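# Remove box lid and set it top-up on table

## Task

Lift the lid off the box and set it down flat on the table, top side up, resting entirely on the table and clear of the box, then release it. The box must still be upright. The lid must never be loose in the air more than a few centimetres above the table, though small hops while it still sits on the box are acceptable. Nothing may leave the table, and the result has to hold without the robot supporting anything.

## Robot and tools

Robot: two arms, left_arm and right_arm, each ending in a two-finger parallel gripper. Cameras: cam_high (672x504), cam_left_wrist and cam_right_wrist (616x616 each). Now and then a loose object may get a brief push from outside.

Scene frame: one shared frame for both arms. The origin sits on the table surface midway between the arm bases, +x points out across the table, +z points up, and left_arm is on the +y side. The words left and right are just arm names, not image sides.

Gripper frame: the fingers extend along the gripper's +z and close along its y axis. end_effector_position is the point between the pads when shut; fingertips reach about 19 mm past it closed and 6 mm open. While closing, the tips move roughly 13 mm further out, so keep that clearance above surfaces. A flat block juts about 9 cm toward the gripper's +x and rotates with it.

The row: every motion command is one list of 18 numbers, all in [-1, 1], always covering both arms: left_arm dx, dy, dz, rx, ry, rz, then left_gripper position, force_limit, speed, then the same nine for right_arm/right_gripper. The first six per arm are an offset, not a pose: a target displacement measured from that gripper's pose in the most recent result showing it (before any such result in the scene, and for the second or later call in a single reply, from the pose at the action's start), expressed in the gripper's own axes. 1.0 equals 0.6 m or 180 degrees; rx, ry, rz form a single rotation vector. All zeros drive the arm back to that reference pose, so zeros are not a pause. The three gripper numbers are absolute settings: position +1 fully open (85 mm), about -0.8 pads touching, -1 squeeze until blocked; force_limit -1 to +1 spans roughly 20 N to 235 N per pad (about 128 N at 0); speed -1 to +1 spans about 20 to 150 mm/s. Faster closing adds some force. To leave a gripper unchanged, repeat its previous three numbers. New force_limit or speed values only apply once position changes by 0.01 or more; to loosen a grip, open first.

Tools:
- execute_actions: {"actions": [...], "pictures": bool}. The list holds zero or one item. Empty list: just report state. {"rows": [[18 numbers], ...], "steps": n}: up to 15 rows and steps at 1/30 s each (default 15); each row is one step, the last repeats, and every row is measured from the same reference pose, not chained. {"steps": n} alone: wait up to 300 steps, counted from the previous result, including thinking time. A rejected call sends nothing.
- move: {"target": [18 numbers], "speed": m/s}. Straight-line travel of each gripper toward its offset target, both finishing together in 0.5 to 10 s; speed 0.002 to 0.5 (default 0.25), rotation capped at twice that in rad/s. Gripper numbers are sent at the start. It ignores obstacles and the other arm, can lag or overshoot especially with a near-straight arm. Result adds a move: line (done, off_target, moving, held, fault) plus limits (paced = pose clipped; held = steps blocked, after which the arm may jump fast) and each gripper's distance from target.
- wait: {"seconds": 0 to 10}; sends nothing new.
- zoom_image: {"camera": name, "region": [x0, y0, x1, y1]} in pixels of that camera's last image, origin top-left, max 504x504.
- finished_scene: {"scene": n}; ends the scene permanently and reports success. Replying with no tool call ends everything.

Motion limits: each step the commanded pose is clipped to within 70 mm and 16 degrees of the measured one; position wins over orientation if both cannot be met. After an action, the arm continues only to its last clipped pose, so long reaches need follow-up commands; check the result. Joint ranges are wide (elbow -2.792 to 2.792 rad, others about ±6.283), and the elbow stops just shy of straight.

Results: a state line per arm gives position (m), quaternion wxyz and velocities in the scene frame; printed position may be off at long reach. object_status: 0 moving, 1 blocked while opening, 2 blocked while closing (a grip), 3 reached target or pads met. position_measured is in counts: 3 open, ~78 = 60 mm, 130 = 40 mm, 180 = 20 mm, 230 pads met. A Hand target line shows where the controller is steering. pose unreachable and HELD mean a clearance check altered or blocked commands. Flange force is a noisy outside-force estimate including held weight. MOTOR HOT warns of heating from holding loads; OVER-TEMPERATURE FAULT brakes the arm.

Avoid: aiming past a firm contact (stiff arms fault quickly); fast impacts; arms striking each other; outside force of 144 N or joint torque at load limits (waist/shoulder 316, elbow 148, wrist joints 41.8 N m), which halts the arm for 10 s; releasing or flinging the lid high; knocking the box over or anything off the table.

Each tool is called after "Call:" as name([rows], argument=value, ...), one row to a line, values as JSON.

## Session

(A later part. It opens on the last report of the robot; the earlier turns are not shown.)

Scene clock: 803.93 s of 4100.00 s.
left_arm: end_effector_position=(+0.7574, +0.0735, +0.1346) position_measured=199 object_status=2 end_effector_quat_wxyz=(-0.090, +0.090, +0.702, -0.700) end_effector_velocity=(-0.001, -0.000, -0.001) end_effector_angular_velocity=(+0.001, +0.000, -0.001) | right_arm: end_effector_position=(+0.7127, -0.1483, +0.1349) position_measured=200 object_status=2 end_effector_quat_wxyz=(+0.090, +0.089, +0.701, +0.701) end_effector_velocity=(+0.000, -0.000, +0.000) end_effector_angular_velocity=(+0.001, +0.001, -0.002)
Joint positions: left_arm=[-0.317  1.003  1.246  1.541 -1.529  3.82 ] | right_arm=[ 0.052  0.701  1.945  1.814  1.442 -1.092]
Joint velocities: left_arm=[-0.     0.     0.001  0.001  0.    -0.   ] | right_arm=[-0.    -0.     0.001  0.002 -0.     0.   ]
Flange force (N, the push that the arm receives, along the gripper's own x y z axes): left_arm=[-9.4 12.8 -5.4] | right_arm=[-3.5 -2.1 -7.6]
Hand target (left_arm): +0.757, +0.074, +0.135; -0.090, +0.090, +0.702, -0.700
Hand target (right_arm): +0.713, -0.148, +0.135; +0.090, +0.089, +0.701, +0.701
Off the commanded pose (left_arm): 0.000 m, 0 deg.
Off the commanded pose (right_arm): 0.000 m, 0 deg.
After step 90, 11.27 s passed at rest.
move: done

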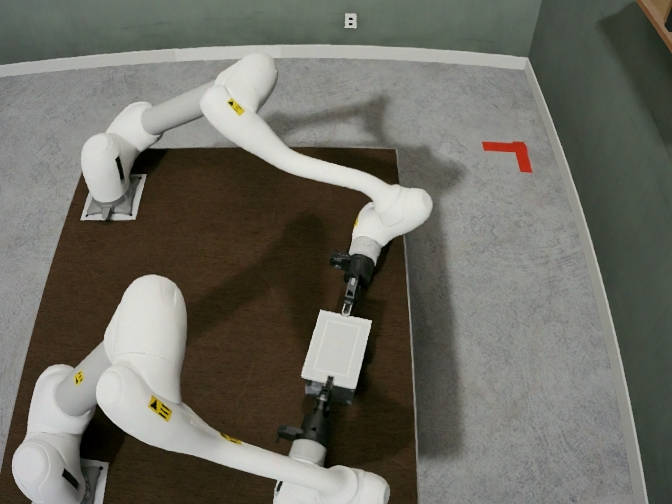

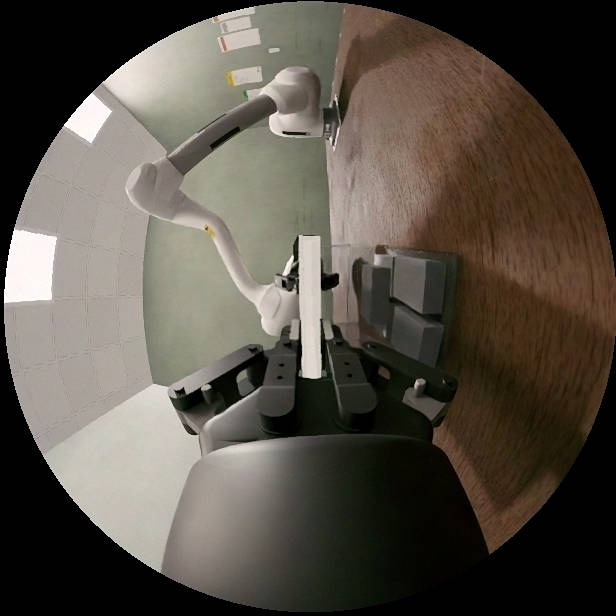

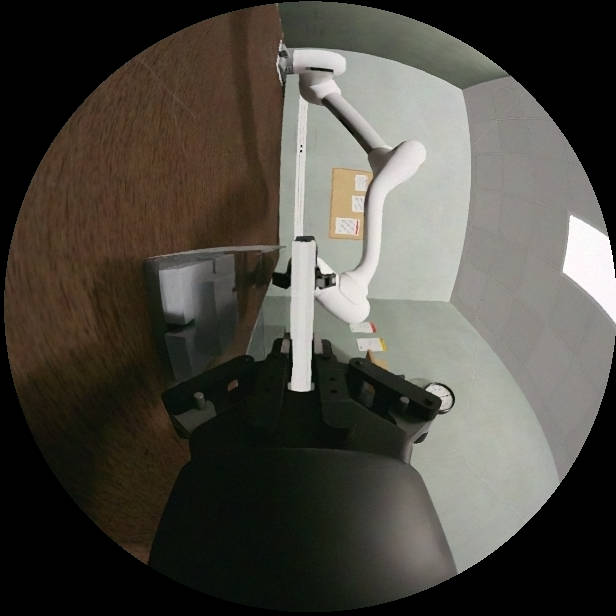

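Call:
move(target=[0,-0.0033,0,0,0,0,-0.4,-0.5,-0.8, 0,0,0,0,0,0,-1,0.0,-0.8], speed=0.005)

Call:
move(target=[0,0,0.02,0,0,0,-0.4,-0.5,-0.8, 0,0,0,0,0,0,-1,0.0,-0.8], speed=0.01)

Call:
zoom_image(camera="cam_left_wrist", region=[240, 230, 380, 390])

Call:
zoom_image(camera="cam_high", region=[270, 270, 410, 430])

Scene clock: 820.93 s of 4100.00 s.
left_arm: end_effector_position=(+0.7574, +0.0735, +0.1366) position_measured=179 object_status=3 end_effector_quat_wxyz=(-0.090, +0.090, +0.702, -0.700) end_effector_velocity=(+0.000, +0.001, +0.000) end_effector_angular_velocity=(-0.000, -0.001, -0.001) | right_arm: end_effector_position=(+0.7127, -0.1483, +0.1349) position_measured=200 object_status=2 end_effector_quat_wxyz=(+0.090, +0.089, +0.701, +0.701) end_effector_velocity=(+0.000, -0.000, +0.000) end_effector_angular_velocity=(+0.001, +0.000, -0.002)
Joint positions: left_arm=[-0.317  1.     1.246  1.542 -1.529  3.818] | right_arm=[ 0.052  0.701  1.945  1.814  1.442 -1.092]
Joint velocities: left_arm=[ 0.001  0.    -0.001  0.001 -0.001  0.   ] | right_arm=[-0.    -0.     0.     0.002 -0.     0.   ]
Flange force (N, the push that the arm receives, along the gripper's own x y z axes): left_arm=[-6.8 11.8 3.7] | right_arm=[-1.1 -3.2 3.0]
Hand target (left_arm): +0.757, +0.073, +0.137; -0.090, +0.090, +0.702, -0.700
Hand target (right_arm): +0.713, -0.148, +0.135; +0.090, +0.089, +0.701, +0.701
Off the commanded pose (left_arm): 0.000 m, 0 deg.
Off the commanded pose (right_arm): 0.000 m, 0 deg.
After step 90, 13.30 s passed at rest.
move: done

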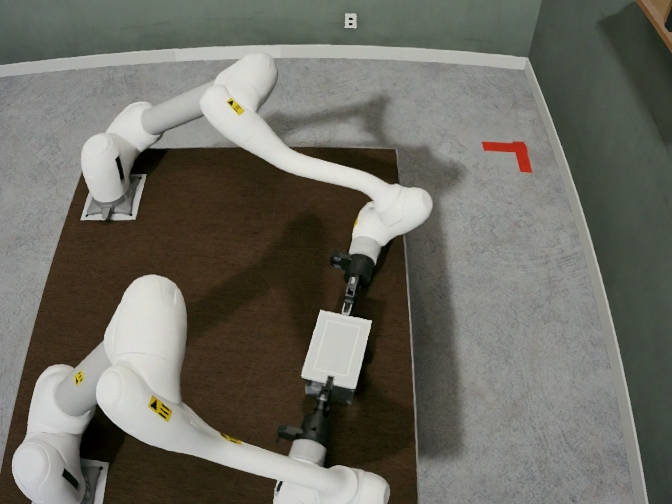

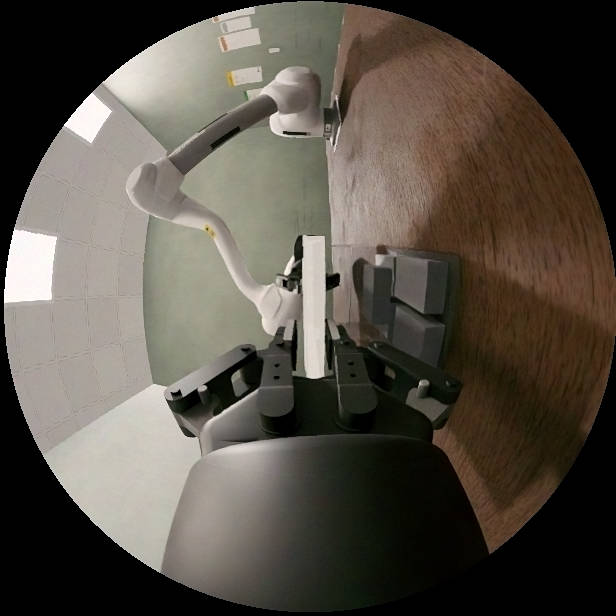

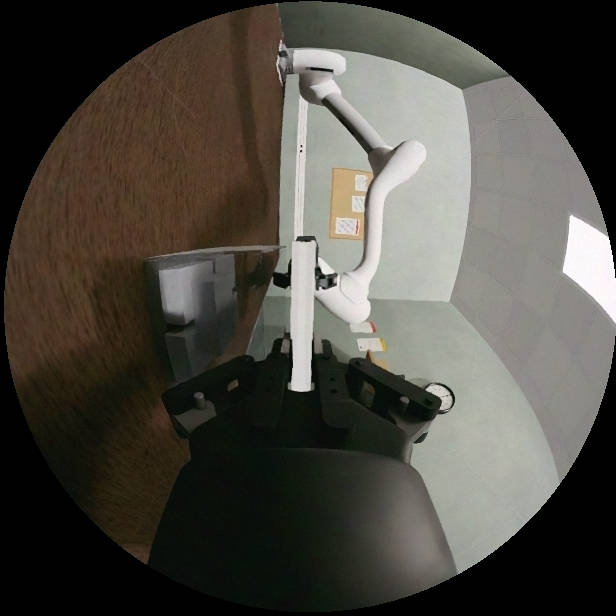

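Scene clock: 822.37 s of 4100.00 s.
left_arm: end_effector_position=(+0.7544, +0.0619, +0.1366) position_measured=179 object_status=3 end_effector_quat_wxyz=(-0.090, +0.090, +0.702, -0.700) end_effector_velocity=(+0.001, +0.001, +0.000) end_effector_angular_velocity=(-0.001, +0.002, +0.001) | right_arm: end_effector_position=(+0.7127, -0.1483, +0.1349) position_measured=200 object_status=2 end_effector_quat_wxyz=(+0.090, +0.089, +0.701, +0.701) end_effector_velocity=(-0.000, +0.000, -0.000) end_effector_angular_velocity=(-0.001, +0.000, +0.001)
Joint positions: left_arm=[-0.33   1.001  1.246  1.534 -1.52   3.818] | right_arm=[ 0.052  0.701  1.945  1.814  1.442 -1.092]
Joint velocities: left_arm=[ 0.001  0.     0.    -0.001 -0.001 -0.001] | right_arm=[-0.     0.     0.    -0.001  0.     0.   ]
Flange force (N, the push that the arm receives, along the gripper's own x y z axes): left_arm=[-8.5 11.6 1.2] | right_arm=[0.5 1.5 -5.3]
Hand target (left_arm): +0.754, +0.062, +0.137; -0.090, +0.090, +0.702, -0.700
Hand target (right_arm): +0.713, -0.148, +0.135; +0.090, +0.089, +0.701, +0.701
Off the commanded pose (left_arm): 0.000 m, 0 deg.
Off the commanded pose (right_arm): 0.000 m, 0 deg.
move: done

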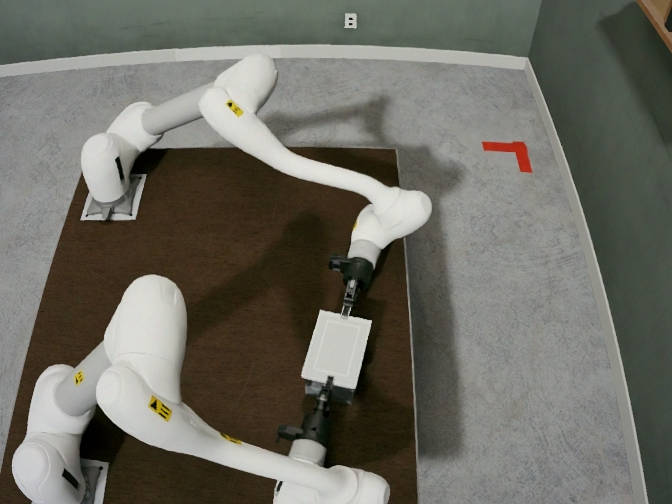

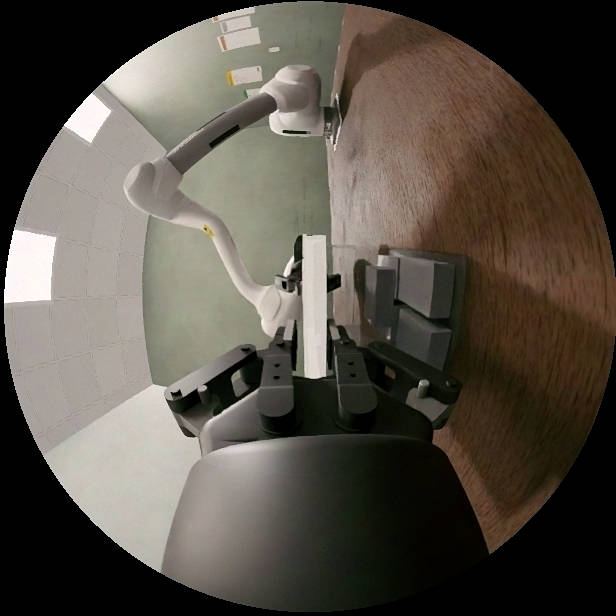

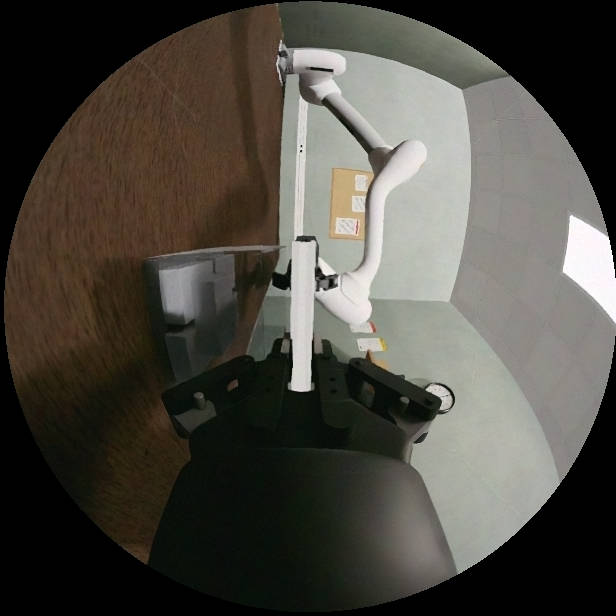

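Region (240, 230, 380, 390) of cam_left_wrist's 616x616 image, scaled by 3.150, with more detail than that image has; it fills the left 441 columns of this view, and the rest is white.

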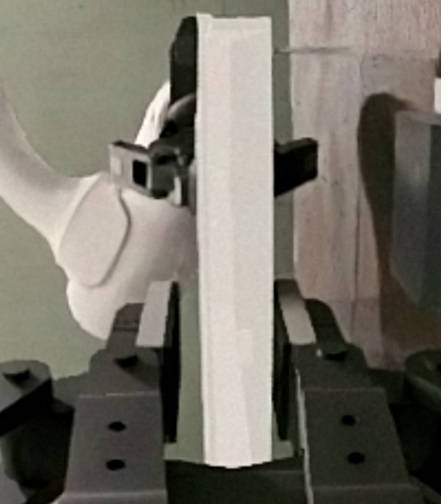

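Region (270, 270, 410, 430) of cam_high's 672x504 image, scaled by 3.150, with more detail than that image has; it fills the left 441 columns of this view, and the rest is white.

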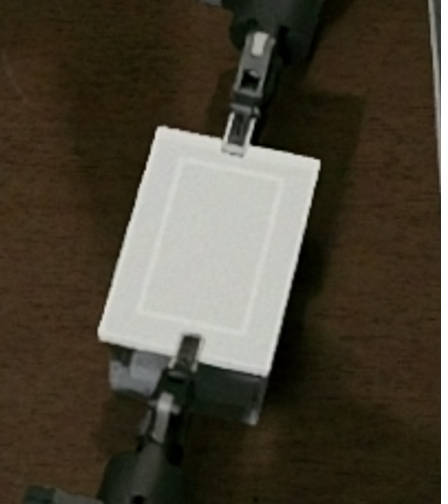

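Call:
execute_actions(actions=[])

Scene clock: 845.63 s of 4100.00 s.
left_arm: end_effector_position=(+0.7544, +0.0619, +0.1366) position_measured=179 object_status=3 end_effector_quat_wxyz=(-0.090, +0.090, +0.702, -0.700) end_effector_velocity=(+0.001, +0.001, +0.000) end_effector_angular_velocity=(-0.001, -0.001, +0.002) | right_arm: end_effector_position=(+0.7127, -0.1483, +0.1349) position_measured=200 object_status=2 end_effector_quat_wxyz=(+0.090, +0.089, +0.701, +0.701) end_effector_velocity=(-0.000, +0.000, -0.000) end_effector_angular_velocity=(+0.000, +0.000, -0.000)
Joint positions: left_arm=[-0.33   1.001  1.246  1.534 -1.52   3.818] | right_arm=[ 0.052  0.701  1.945  1.814  1.442 -1.092]
Joint velocities: left_arm=[ 0.001 -0.    -0.001 -0.001  0.001  0.001] | right_arm=[0. 0. 0. 0. 0. 0.]
Flange force (N, the push that the arm receives, along the gripper's own x y z axes): left_arm=[-7.6 11.8 1.9] | right_arm=[-1.9 -0.8 1.6]
Hand target (left_arm): +0.754, +0.062, +0.137; -0.090, +0.090, +0.702, -0.700
Hand target (right_arm): +0.713, -0.148, +0.135; +0.090, +0.089, +0.701, +0.701
Off the commanded pose (left_arm): 0.000 m, 0 deg.
Off the commanded pose (right_arm): 0.000 m, 0 deg.
Steps of this call (steps 1 to 90: nothing new was sent; then 20.27 s passed at rest). Readings (end_effector_position | what the end effector reports):
1: left_arm (+0.7544, +0.0619, +0.1366) | right_arm (+0.7127, -0.1483, +0.1349) | left_arm position_measured=179 object_status=3 | right_arm position_measured=200 object_status=2
2: left_arm (+0.7544, +0.0619, +0.1366) | right_arm (+0.7127, -0.1483, +0.1349) | left_arm position_measured=179 object_status=3 | right_arm position_measured=200 object_status=2
4: left_arm (+0.7544, +0.0619, +0.1366) | right_arm (+0.7127, -0.1483, +0.1349) | left_arm position_measured=179 object_status=3 | right_arm position_measured=200 object_status=2
8: left_arm (+0.7544, +0.0619, +0.1366) | right_arm (+0.7127, -0.1483, +0.1349) | left_arm position_measured=179 object_status=3 | right_arm position_measured=200 object_status=2
90: the state above

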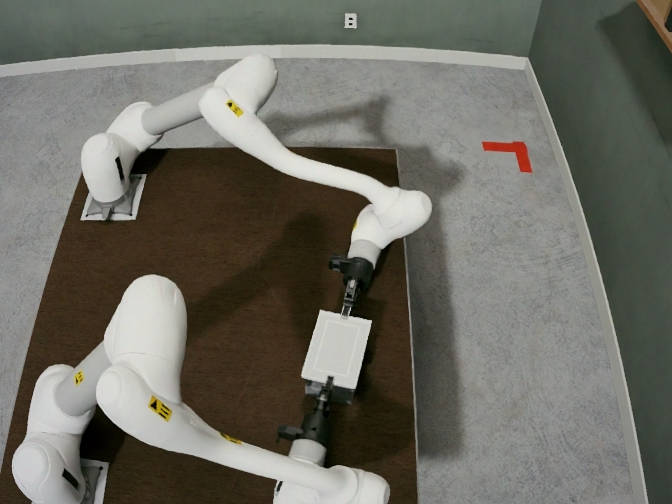

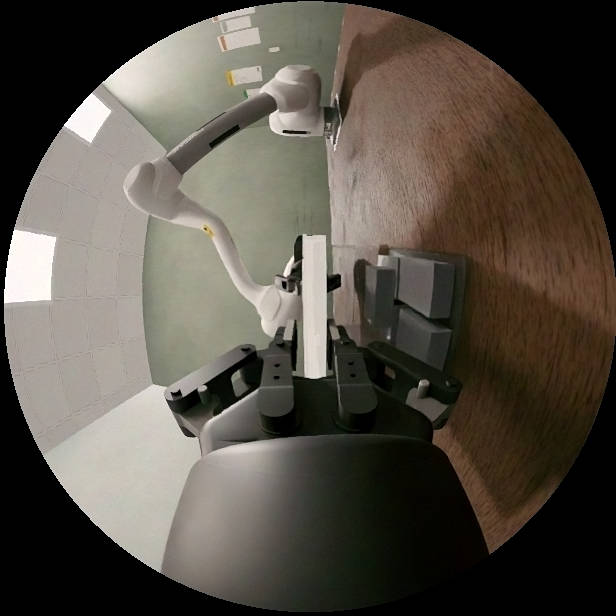

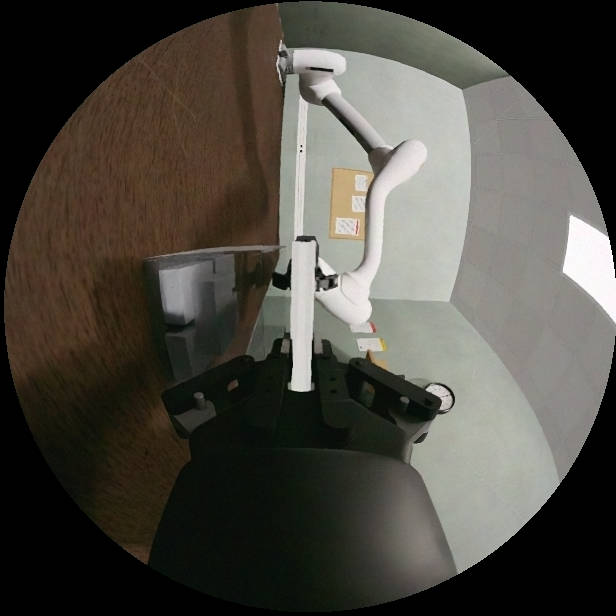

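Call:
move(target=[0, -0.033, 0, 0, 0, 0, -0.4, -0.5, -0.8, 0, 0.033, 0, 0, 0, 0, -1, 0.0, -0.8], speed=0.03)

Scene clock: 851.97 s of 4100.00 s.
left_arm: end_effector_position=(+0.7543, +0.0619, +0.1564) position_measured=179 object_status=3 end_effector_quat_wxyz=(-0.090, +0.090, +0.702, -0.700) end_effector_velocity=(-0.000, +0.000, +0.000) end_effector_angular_velocity=(-0.000, -0.001, -0.001) | right_arm: end_effector_position=(+0.7127, -0.1483, +0.1547) position_measured=200 object_status=2 end_effector_quat_wxyz=(+0.090, +0.089, +0.701, +0.701) end_effector_velocity=(+0.000, +0.000, +0.000) end_effector_angular_velocity=(-0.000, -0.000, +0.000)
Joint positions: left_arm=[-0.33   0.98   1.246  1.535 -1.519  3.798] | right_arm=[ 0.052  0.671  1.946  1.81   1.435 -1.063]
Joint velocities: left_arm=[ 0.    -0.    -0.     0.001 -0.001  0.001] | right_arm=[ 0.  0. -0. -0. -0.  0.]
Flange force (N, the push that the arm receives, along the gripper's own x y z axes): left_arm=[-6.1 11.4 0.3] | right_arm=[2.2 4.3 0.1]
Hand target (left_arm): +0.754, +0.062, +0.156; -0.090, +0.090, +0.702, -0.700
Hand target (right_arm): +0.713, -0.148, +0.155; +0.090, +0.089, +0.701, +0.701
Off the commanded pose (left_arm): 0.000 m, 0 deg.
Off the commanded pose (right_arm): 0.000 m, 0 deg.
After step 90, 2.43 s passed at rest.
move: done

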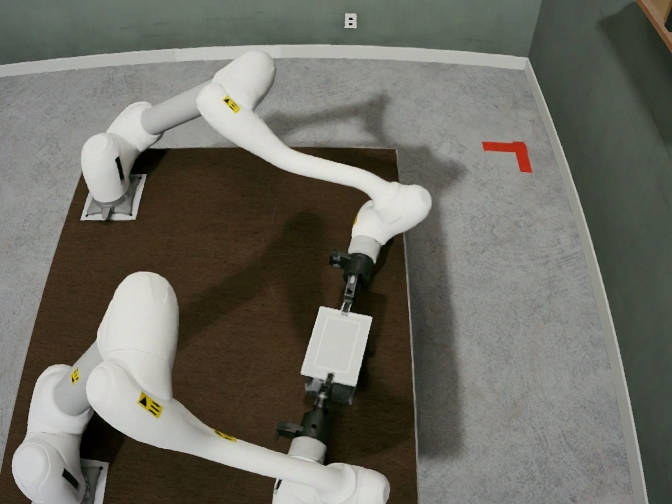

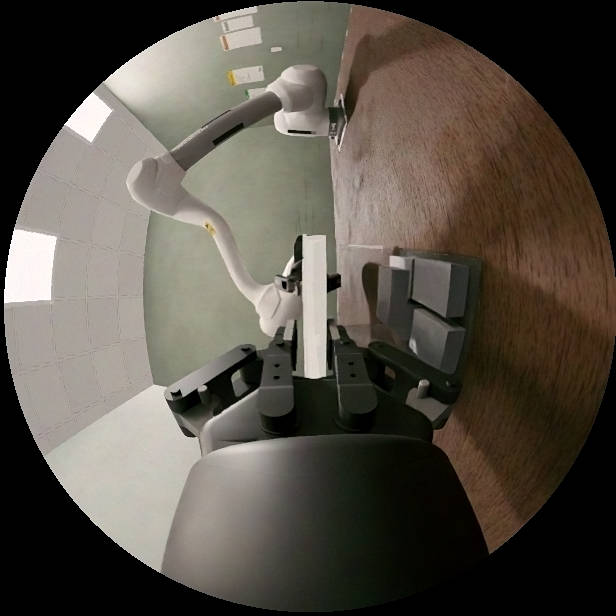

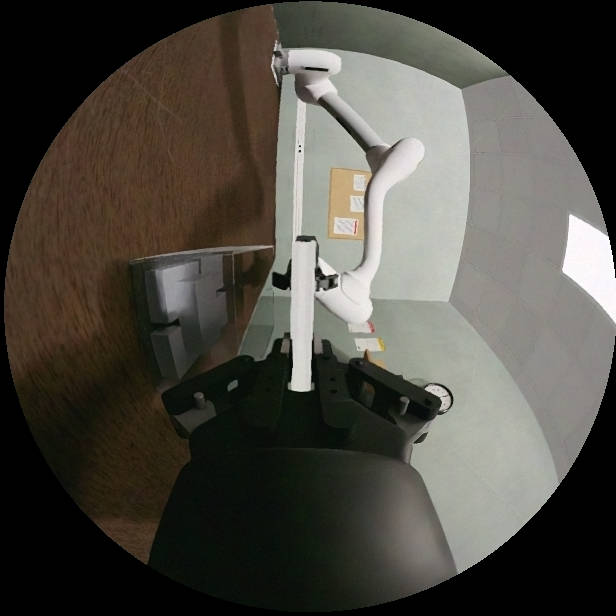

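Call:
move(target=[0.22, 0, 0, 0, 0, 0, -0.4, -0.5, -0.8, 0.22, 0, 0, 0, 0, 0, -1, 0.0, -0.8], speed=0.04)

Scene clock: 860.10 s of 4100.00 s.
left_arm: end_effector_position=(+0.6266, +0.0950, +0.1562) position_measured=179 object_status=3 end_effector_quat_wxyz=(-0.090, +0.090, +0.702, -0.700) end_effector_velocity=(+0.000, +0.000, +0.000) end_effector_angular_velocity=(-0.001, +0.001, -0.000) | right_arm: end_effector_position=(+0.5849, -0.1152, +0.1546) position_measured=200 object_status=2 end_effector_quat_wxyz=(+0.090, +0.089, +0.701, +0.702) end_effector_velocity=(-0.000, +0.000, +0.000) end_effector_angular_velocity=(-0.000, -0.000, +0.000)
Joint positions: left_arm=[-0.34   0.822  1.592  1.518 -1.52   3.986] | right_arm=[ 0.118  0.572  2.191  1.889  1.447 -1.213]
Joint velocities: left_arm=[ 0.001  0.    -0.    -0.    -0.001 -0.001] | right_arm=[-0.    -0.001  0.    -0.     0.    -0.   ]
Flange force (N, the push that the arm receives, along the gripper's own x y z axes): left_arm=[-7.7 12.9 5.5] | right_arm=[-1.6 0.0 3.0]
Hand target (left_arm): +0.627, +0.095, +0.156; -0.090, +0.090, +0.702, -0.700
Hand target (right_arm): +0.585, -0.115, +0.155; +0.090, +0.089, +0.701, +0.702
Off the commanded pose (left_arm): 0.000 m, 0 deg.
Off the commanded pose (right_arm): 0.000 m, 0 deg.
After step 90, 1.57 s passed at rest.
move: done

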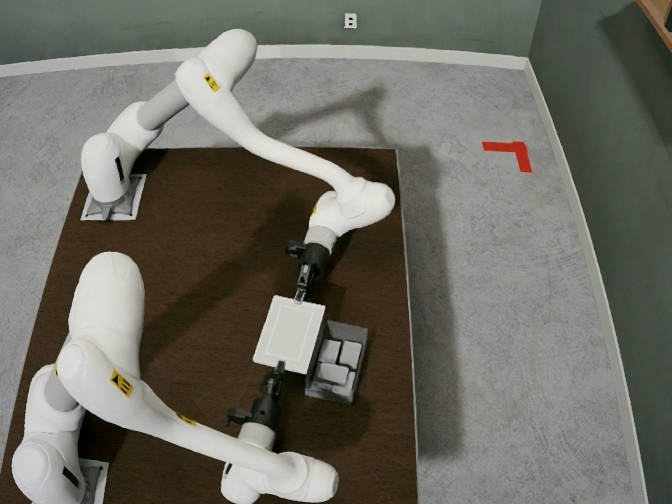

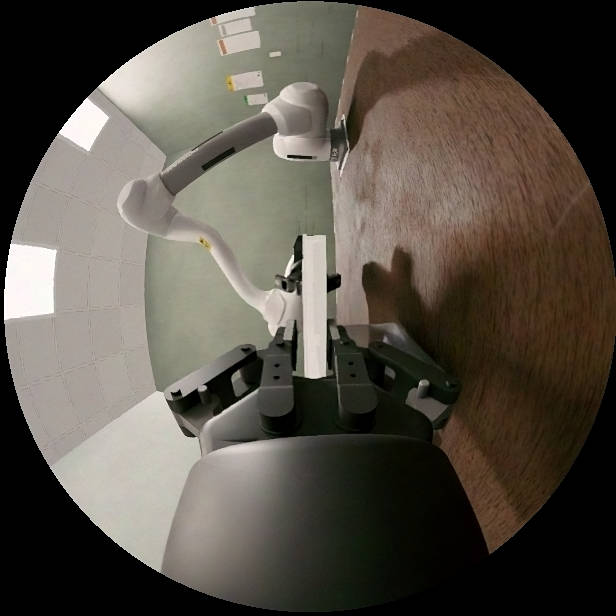

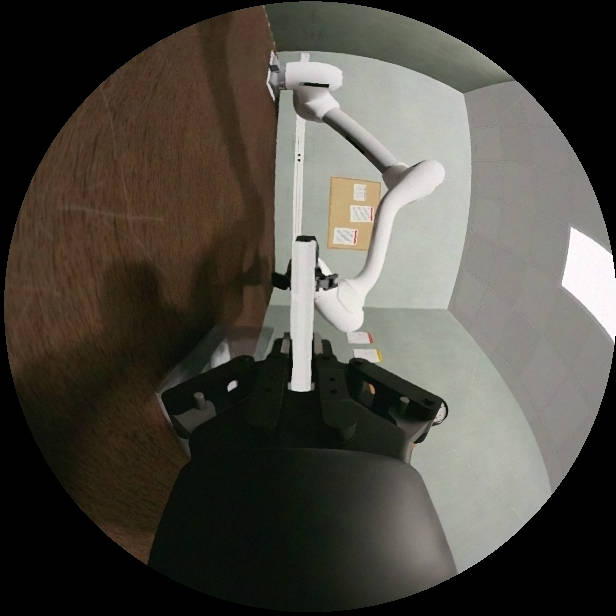

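Call:
move(target=[0.16, 0, 0, 0, 0, 0, -0.4, -0.5, -0.8, 0.16, 0, 0, 0, 0, 0, -1, 0.0, -0.8], speed=0.04)

Scene clock: 869.90 s of 4100.00 s.
left_arm: end_effector_position=(+0.5337, +0.1191, +0.1561) position_measured=179 object_status=3 end_effector_quat_wxyz=(-0.090, +0.090, +0.702, -0.700) end_effector_velocity=(-0.000, +0.000, +0.000) end_effector_angular_velocity=(-0.000, +0.001, +0.000) | right_arm: end_effector_position=(+0.4920, -0.0912, +0.1546) position_measured=200 object_status=2 end_effector_quat_wxyz=(+0.090, +0.089, +0.701, +0.702) end_effector_velocity=(-0.001, +0.000, -0.000) end_effector_angular_velocity=(-0.001, +0.001, +0.002)
Joint positions: left_arm=[-0.35   0.726  1.809  1.504 -1.521  4.108] | right_arm=[ 0.189  0.513  2.355  1.969  1.463 -1.32 ]
Joint velocities: left_arm=[ 0.     0.     0.    -0.    -0.001 -0.001] | right_arm=[-0.     0.     0.001 -0.002  0.    -0.   ]
Flange force (N, the push that the arm receives, along the gripper's own x y z axes): left_arm=[-6.9 13.8 5.6] | right_arm=[0.2 2.6 5.8]
Hand target (left_arm): +0.534, +0.119, +0.156; -0.090, +0.090, +0.702, -0.700
Hand target (right_arm): +0.492, -0.091, +0.155; +0.090, +0.089, +0.701, +0.702
Off the commanded pose (left_arm): 0.000 m, 0 deg.
Off the commanded pose (right_arm): 0.000 m, 0 deg.
After step 90, 4.17 s passed at rest.
move: done

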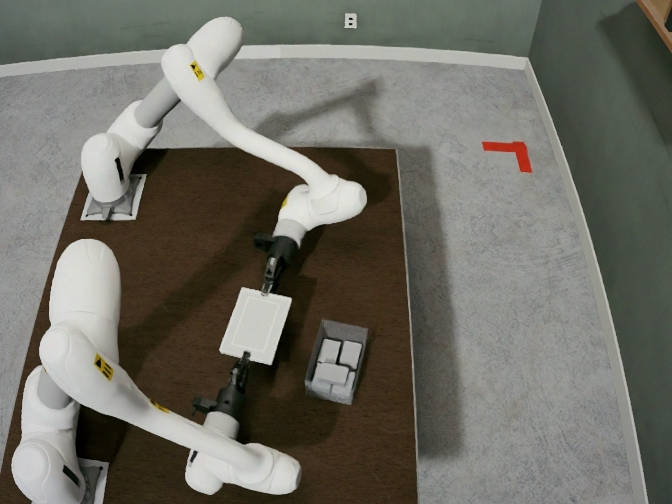

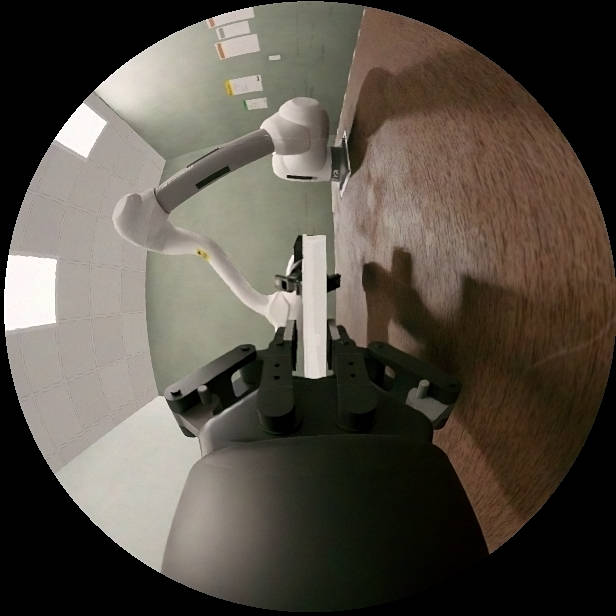

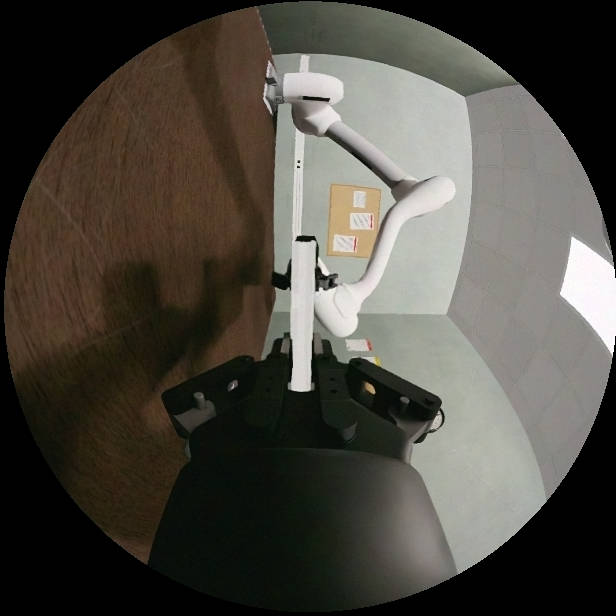

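Call:
move(target=[0, 0.1, 0, 0, 0, 0, -0.4, -0.5, -0.8, 0, -0.1, 0, 0, 0, 0, -1, 0.0, -0.8], speed=0.03)

Scene clock: 936.70 s of 4100.00 s.
left_arm: end_effector_position=(+0.5339, +0.1193, +0.0961) position_measured=179 object_status=3 end_effector_quat_wxyz=(-0.090, +0.090, +0.702, -0.700) end_effector_velocity=(-0.000, -0.000, +0.000) end_effector_angular_velocity=(-0.001, -0.001, -0.002) | right_arm: end_effector_position=(+0.4920, -0.0912, +0.0944) position_measured=200 object_status=2 end_effector_quat_wxyz=(+0.090, +0.089, +0.701, +0.702) end_effector_velocity=(-0.000, +0.000, -0.000) end_effector_angular_velocity=(-0.000, +0.000, +0.001)
Joint positions: left_arm=[-0.35   0.81   1.805  1.5   -1.527  4.187] | right_arm=[ 0.189  0.647  2.348  1.978  1.513 -1.437]
Joint velocities: left_arm=[-0.001 -0.    -0.001  0.001 -0.001  0.   ] | right_arm=[-0.     0.    -0.    -0.001 -0.     0.   ]
Flange force (N, the push that the arm receives, along the gripper's own x y z axes): left_arm=[-5.4 13.3 5.4] | right_arm=[2.2 5.3 9.5]
Hand target (left_arm): +0.534, +0.119, +0.096; -0.090, +0.090, +0.702, -0.700
Hand target (right_arm): +0.492, -0.091, +0.094; +0.090, +0.089, +0.701, +0.702
Off the commanded pose (left_arm): 0.000 m, 0 deg.
Off the commanded pose (right_arm): 0.000 m, 0 deg.
After step 90, 61.57 s passed at rest.
move: done

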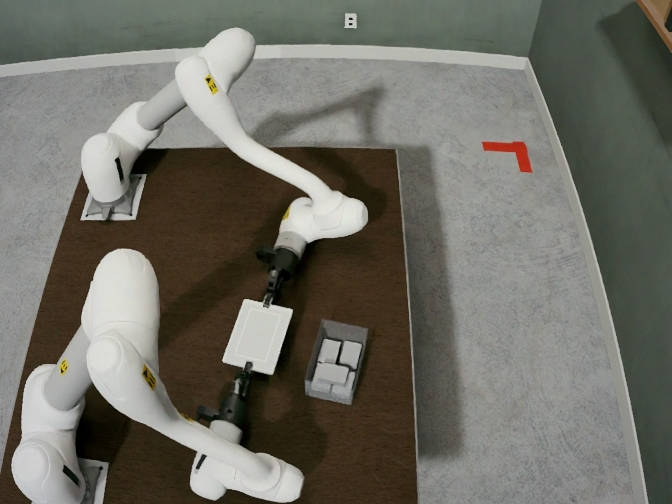

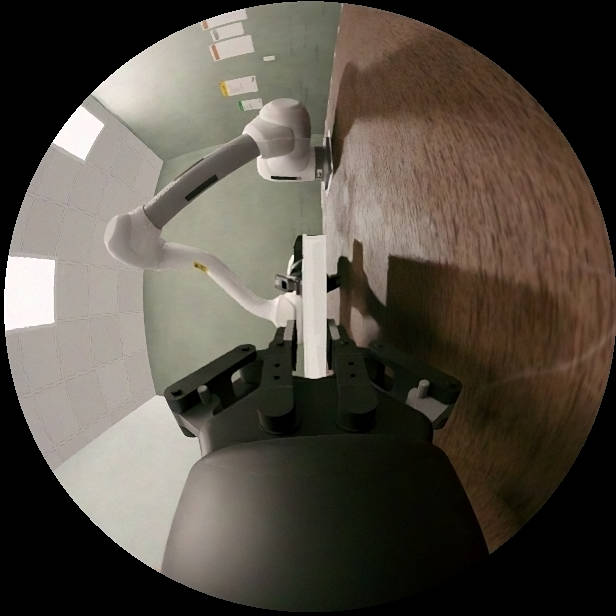

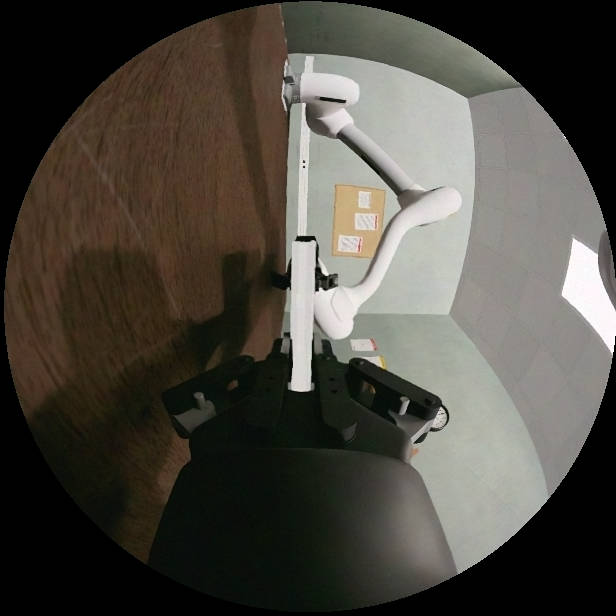

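Call:
move(target=[0, -0.02, 0, 0, 0, 0, 0.1, -0.5, -1.0, 0, 0, 0, 0, 0, 0, -1, 0.0, -0.8], speed=0.012)

Scene clock: 949.63 s of 4100.00 s.
left_arm: end_effector_position=(+0.5338, +0.1193, +0.1081) position_measured=117 object_status=0 end_effector_quat_wxyz=(-0.090, +0.090, +0.702, -0.700) end_effector_velocity=(+0.000, -0.000, +0.000) end_effector_angular_velocity=(-0.001, +0.000, +0.001) | right_arm: end_effector_position=(+0.4920, -0.0912, +0.0945) position_measured=200 object_status=2 end_effector_quat_wxyz=(+0.090, +0.089, +0.701, +0.702) end_effector_velocity=(+0.000, -0.000, +0.000) end_effector_angular_velocity=(-0.000, -0.000, -0.000)
Joint positions: left_arm=[-0.35   0.793  1.807  1.501 -1.526  4.172] | right_arm=[ 0.189  0.647  2.348  1.978  1.513 -1.437]
Joint velocities: left_arm=[-0.     0.     0.    -0.001  0.     0.   ] | right_arm=[-0. -0. -0.  0. -0.  0.]
Flange force (N, the push that the arm receives, along the gripper's own x y z axes): left_arm=[-6.3 14.1 6.0] | right_arm=[1.3 -2.4 4.8]
Hand target (left_arm): +0.534, +0.119, +0.108; -0.090, +0.090, +0.702, -0.700
Hand target (right_arm): +0.492, -0.091, +0.094; +0.090, +0.089, +0.701, +0.702
Off the commanded pose (left_arm): 0.000 m, 0 deg.
Off the commanded pose (right_arm): 0.000 m, 0 deg.
After step 90, 8.47 s passed at rest.
move: done

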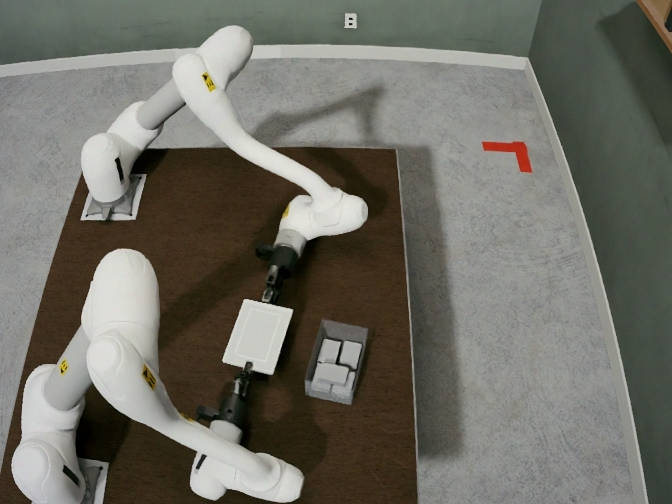

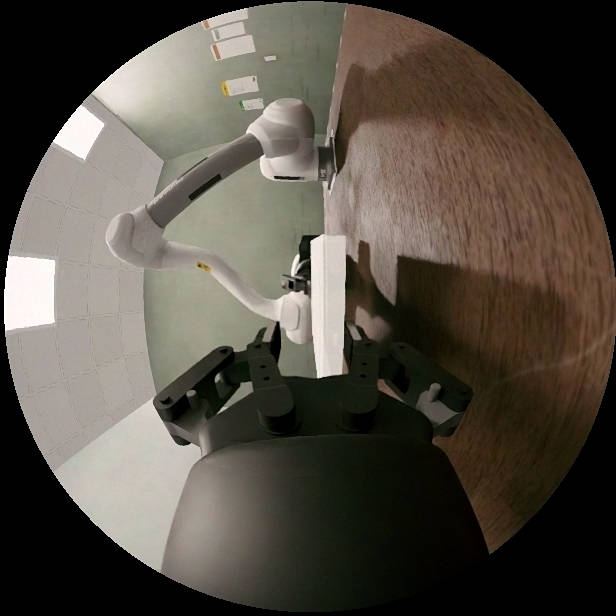

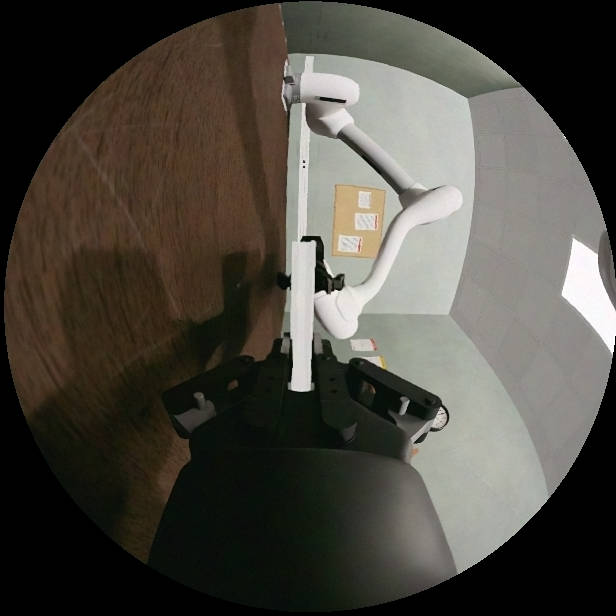

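Call:
zoom_image(camera="cam_left_wrist", region=[200, 220, 440, 420])

Call:
zoom_image(camera="cam_right_wrist", region=[220, 220, 400, 400])

Region (200, 220, 440, 420) of cam_left_wrist's 616x616 image, scaled by 2.100, with more detail than that image has.

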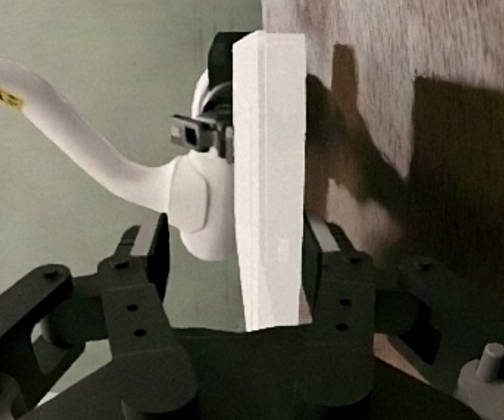

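Region (220, 220, 400, 400) of cam_right_wrist's 616x616 image, scaled by 2.800, with more detail than that image has.

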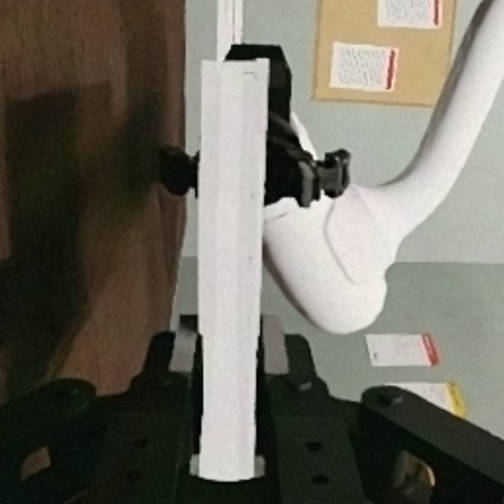

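Call:
move(target=[0, 0.0057, 0.0199, -0.178, 0, 0, 0.1, -0.5, -1.0, 0, 0, 0, 0, 0, 0, -1, 0.0, -0.8], speed=0.06)

Scene clock: 976.97 s of 4100.00 s.
left_arm: end_effector_position=(+0.5307, +0.1077, +0.1045) position_measured=117 object_status=3 end_effector_quat_wxyz=(-0.061, +0.111, +0.868, -0.479) end_effector_velocity=(-0.001, +0.000, -0.000) end_effector_angular_velocity=(-0.000, +0.001, -0.001) | right_arm: end_effector_position=(+0.4920, -0.0912, +0.0945) position_measured=200 object_status=2 end_effector_quat_wxyz=(+0.090, +0.089, +0.701, +0.702) end_effector_velocity=(+0.000, -0.000, +0.000) end_effector_angular_velocity=(+0.000, +0.000, -0.001)
Joint positions: left_arm=[-0.429  0.593  1.782  1.885 -1.071  3.818] | right_arm=[ 0.189  0.647  2.348  1.978  1.513 -1.437]
Joint velocities: left_arm=[ 0.     0.     0.001  0.    -0.001 -0.   ] | right_arm=[ 0.    -0.     0.     0.001  0.     0.   ]
Flange force (N, the push that the arm receives, along the gripper's own x y z axes): left_arm=[-6.9 6.9 9.4] | right_arm=[-2.3 0.5 1.4]
Hand target (left_arm): +0.531, +0.108, +0.104; -0.061, +0.111, +0.868, -0.479
Hand target (right_arm): +0.492, -0.091, +0.094; +0.090, +0.089, +0.701, +0.702
Off the commanded pose (left_arm): 0.000 m, 0 deg.
Off the commanded pose (right_arm): 0.000 m, 0 deg.
After step 90, 19.43 s passed at rest.
move: done

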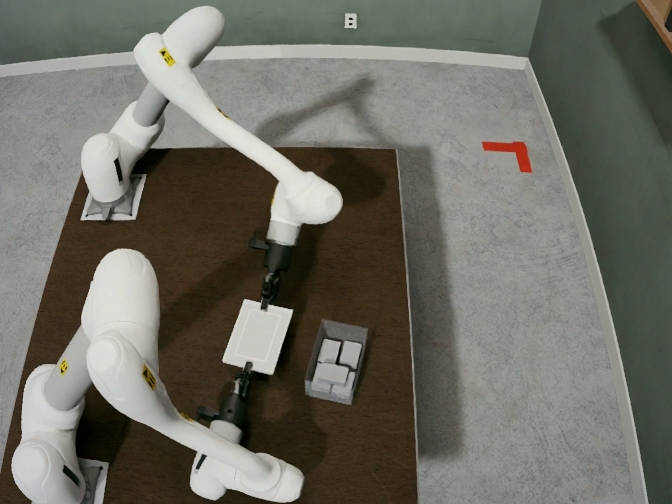

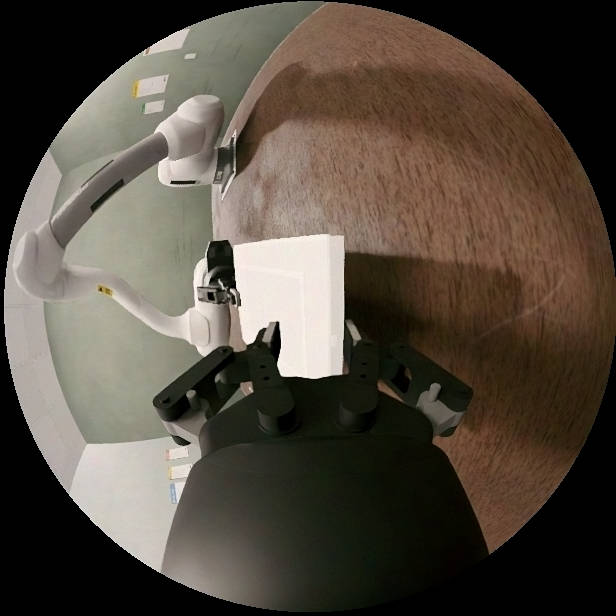

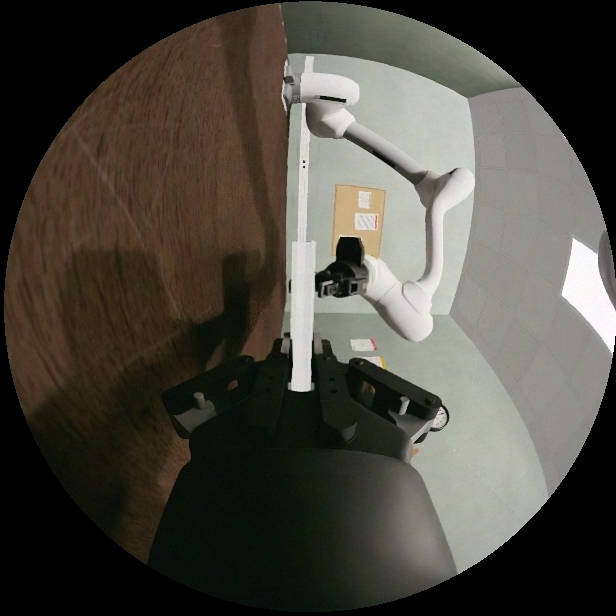

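Call:
move(target=[0, 0.0503, 0.0353, 0, 0, 0, 0.1, -0.5, -1.0, 0, -0.0242, 0, 0.0333, 0, 0, -1, 0.0, -0.8], speed=0.02)

Scene clock: 1012.53 s of 4100.00 s.
left_arm: end_effector_position=(+0.5303, +0.1059, +0.0677) position_measured=117 object_status=3 end_effector_quat_wxyz=(-0.061, +0.111, +0.868, -0.479) end_effector_velocity=(-0.000, +0.000, -0.000) end_effector_angular_velocity=(+0.001, +0.001, +0.000) | right_arm: end_effector_position=(+0.4920, -0.0912, +0.0800) position_measured=200 object_status=2 end_effector_quat_wxyz=(+0.085, +0.093, +0.737, +0.664) end_effector_velocity=(+0.000, -0.000, +0.000) end_effector_angular_velocity=(+0.000, -0.000, -0.001)
Joint positions: left_arm=[-0.431  0.638  1.791  1.854 -1.054  3.877] | right_arm=[ 0.192  0.609  2.35   1.962  1.395 -1.403]
Joint velocities: left_arm=[-0.    -0.     0.     0.001  0.    -0.001] | right_arm=[ 0.    -0.     0.     0.001 -0.    -0.   ]
Flange force (N, the push that the arm receives, along the gripper's own x y z axes): left_arm=[-7.5 7.7 9.8] | right_arm=[0.5 -8.4 12.0]
Hand target (left_arm): +0.530, +0.106, +0.068; -0.061, +0.111, +0.868, -0.479
Hand target (right_arm): +0.492, -0.091, +0.080; +0.085, +0.093, +0.737, +0.664
Off the commanded pose (left_arm): 0.000 m, 0 deg.
Off the commanded pose (right_arm): 0.000 m, 0 deg.
After step 90, 29.73 s passed at rest.
move: done

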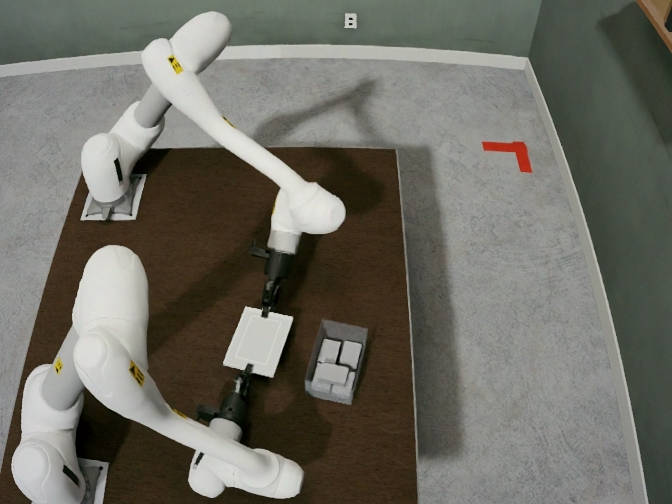

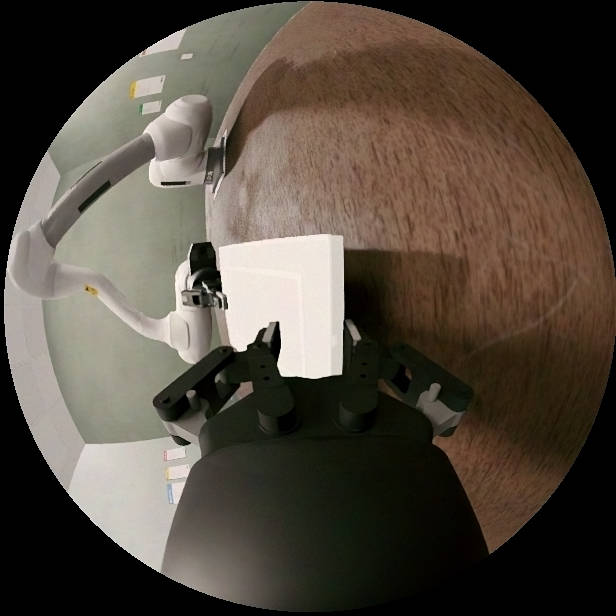

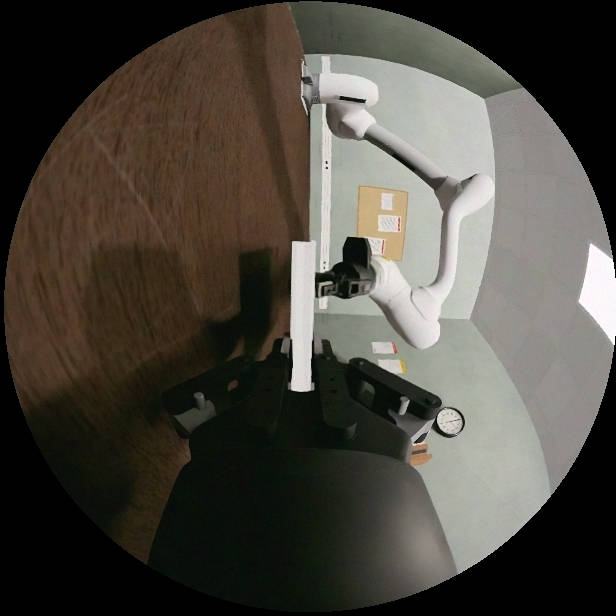

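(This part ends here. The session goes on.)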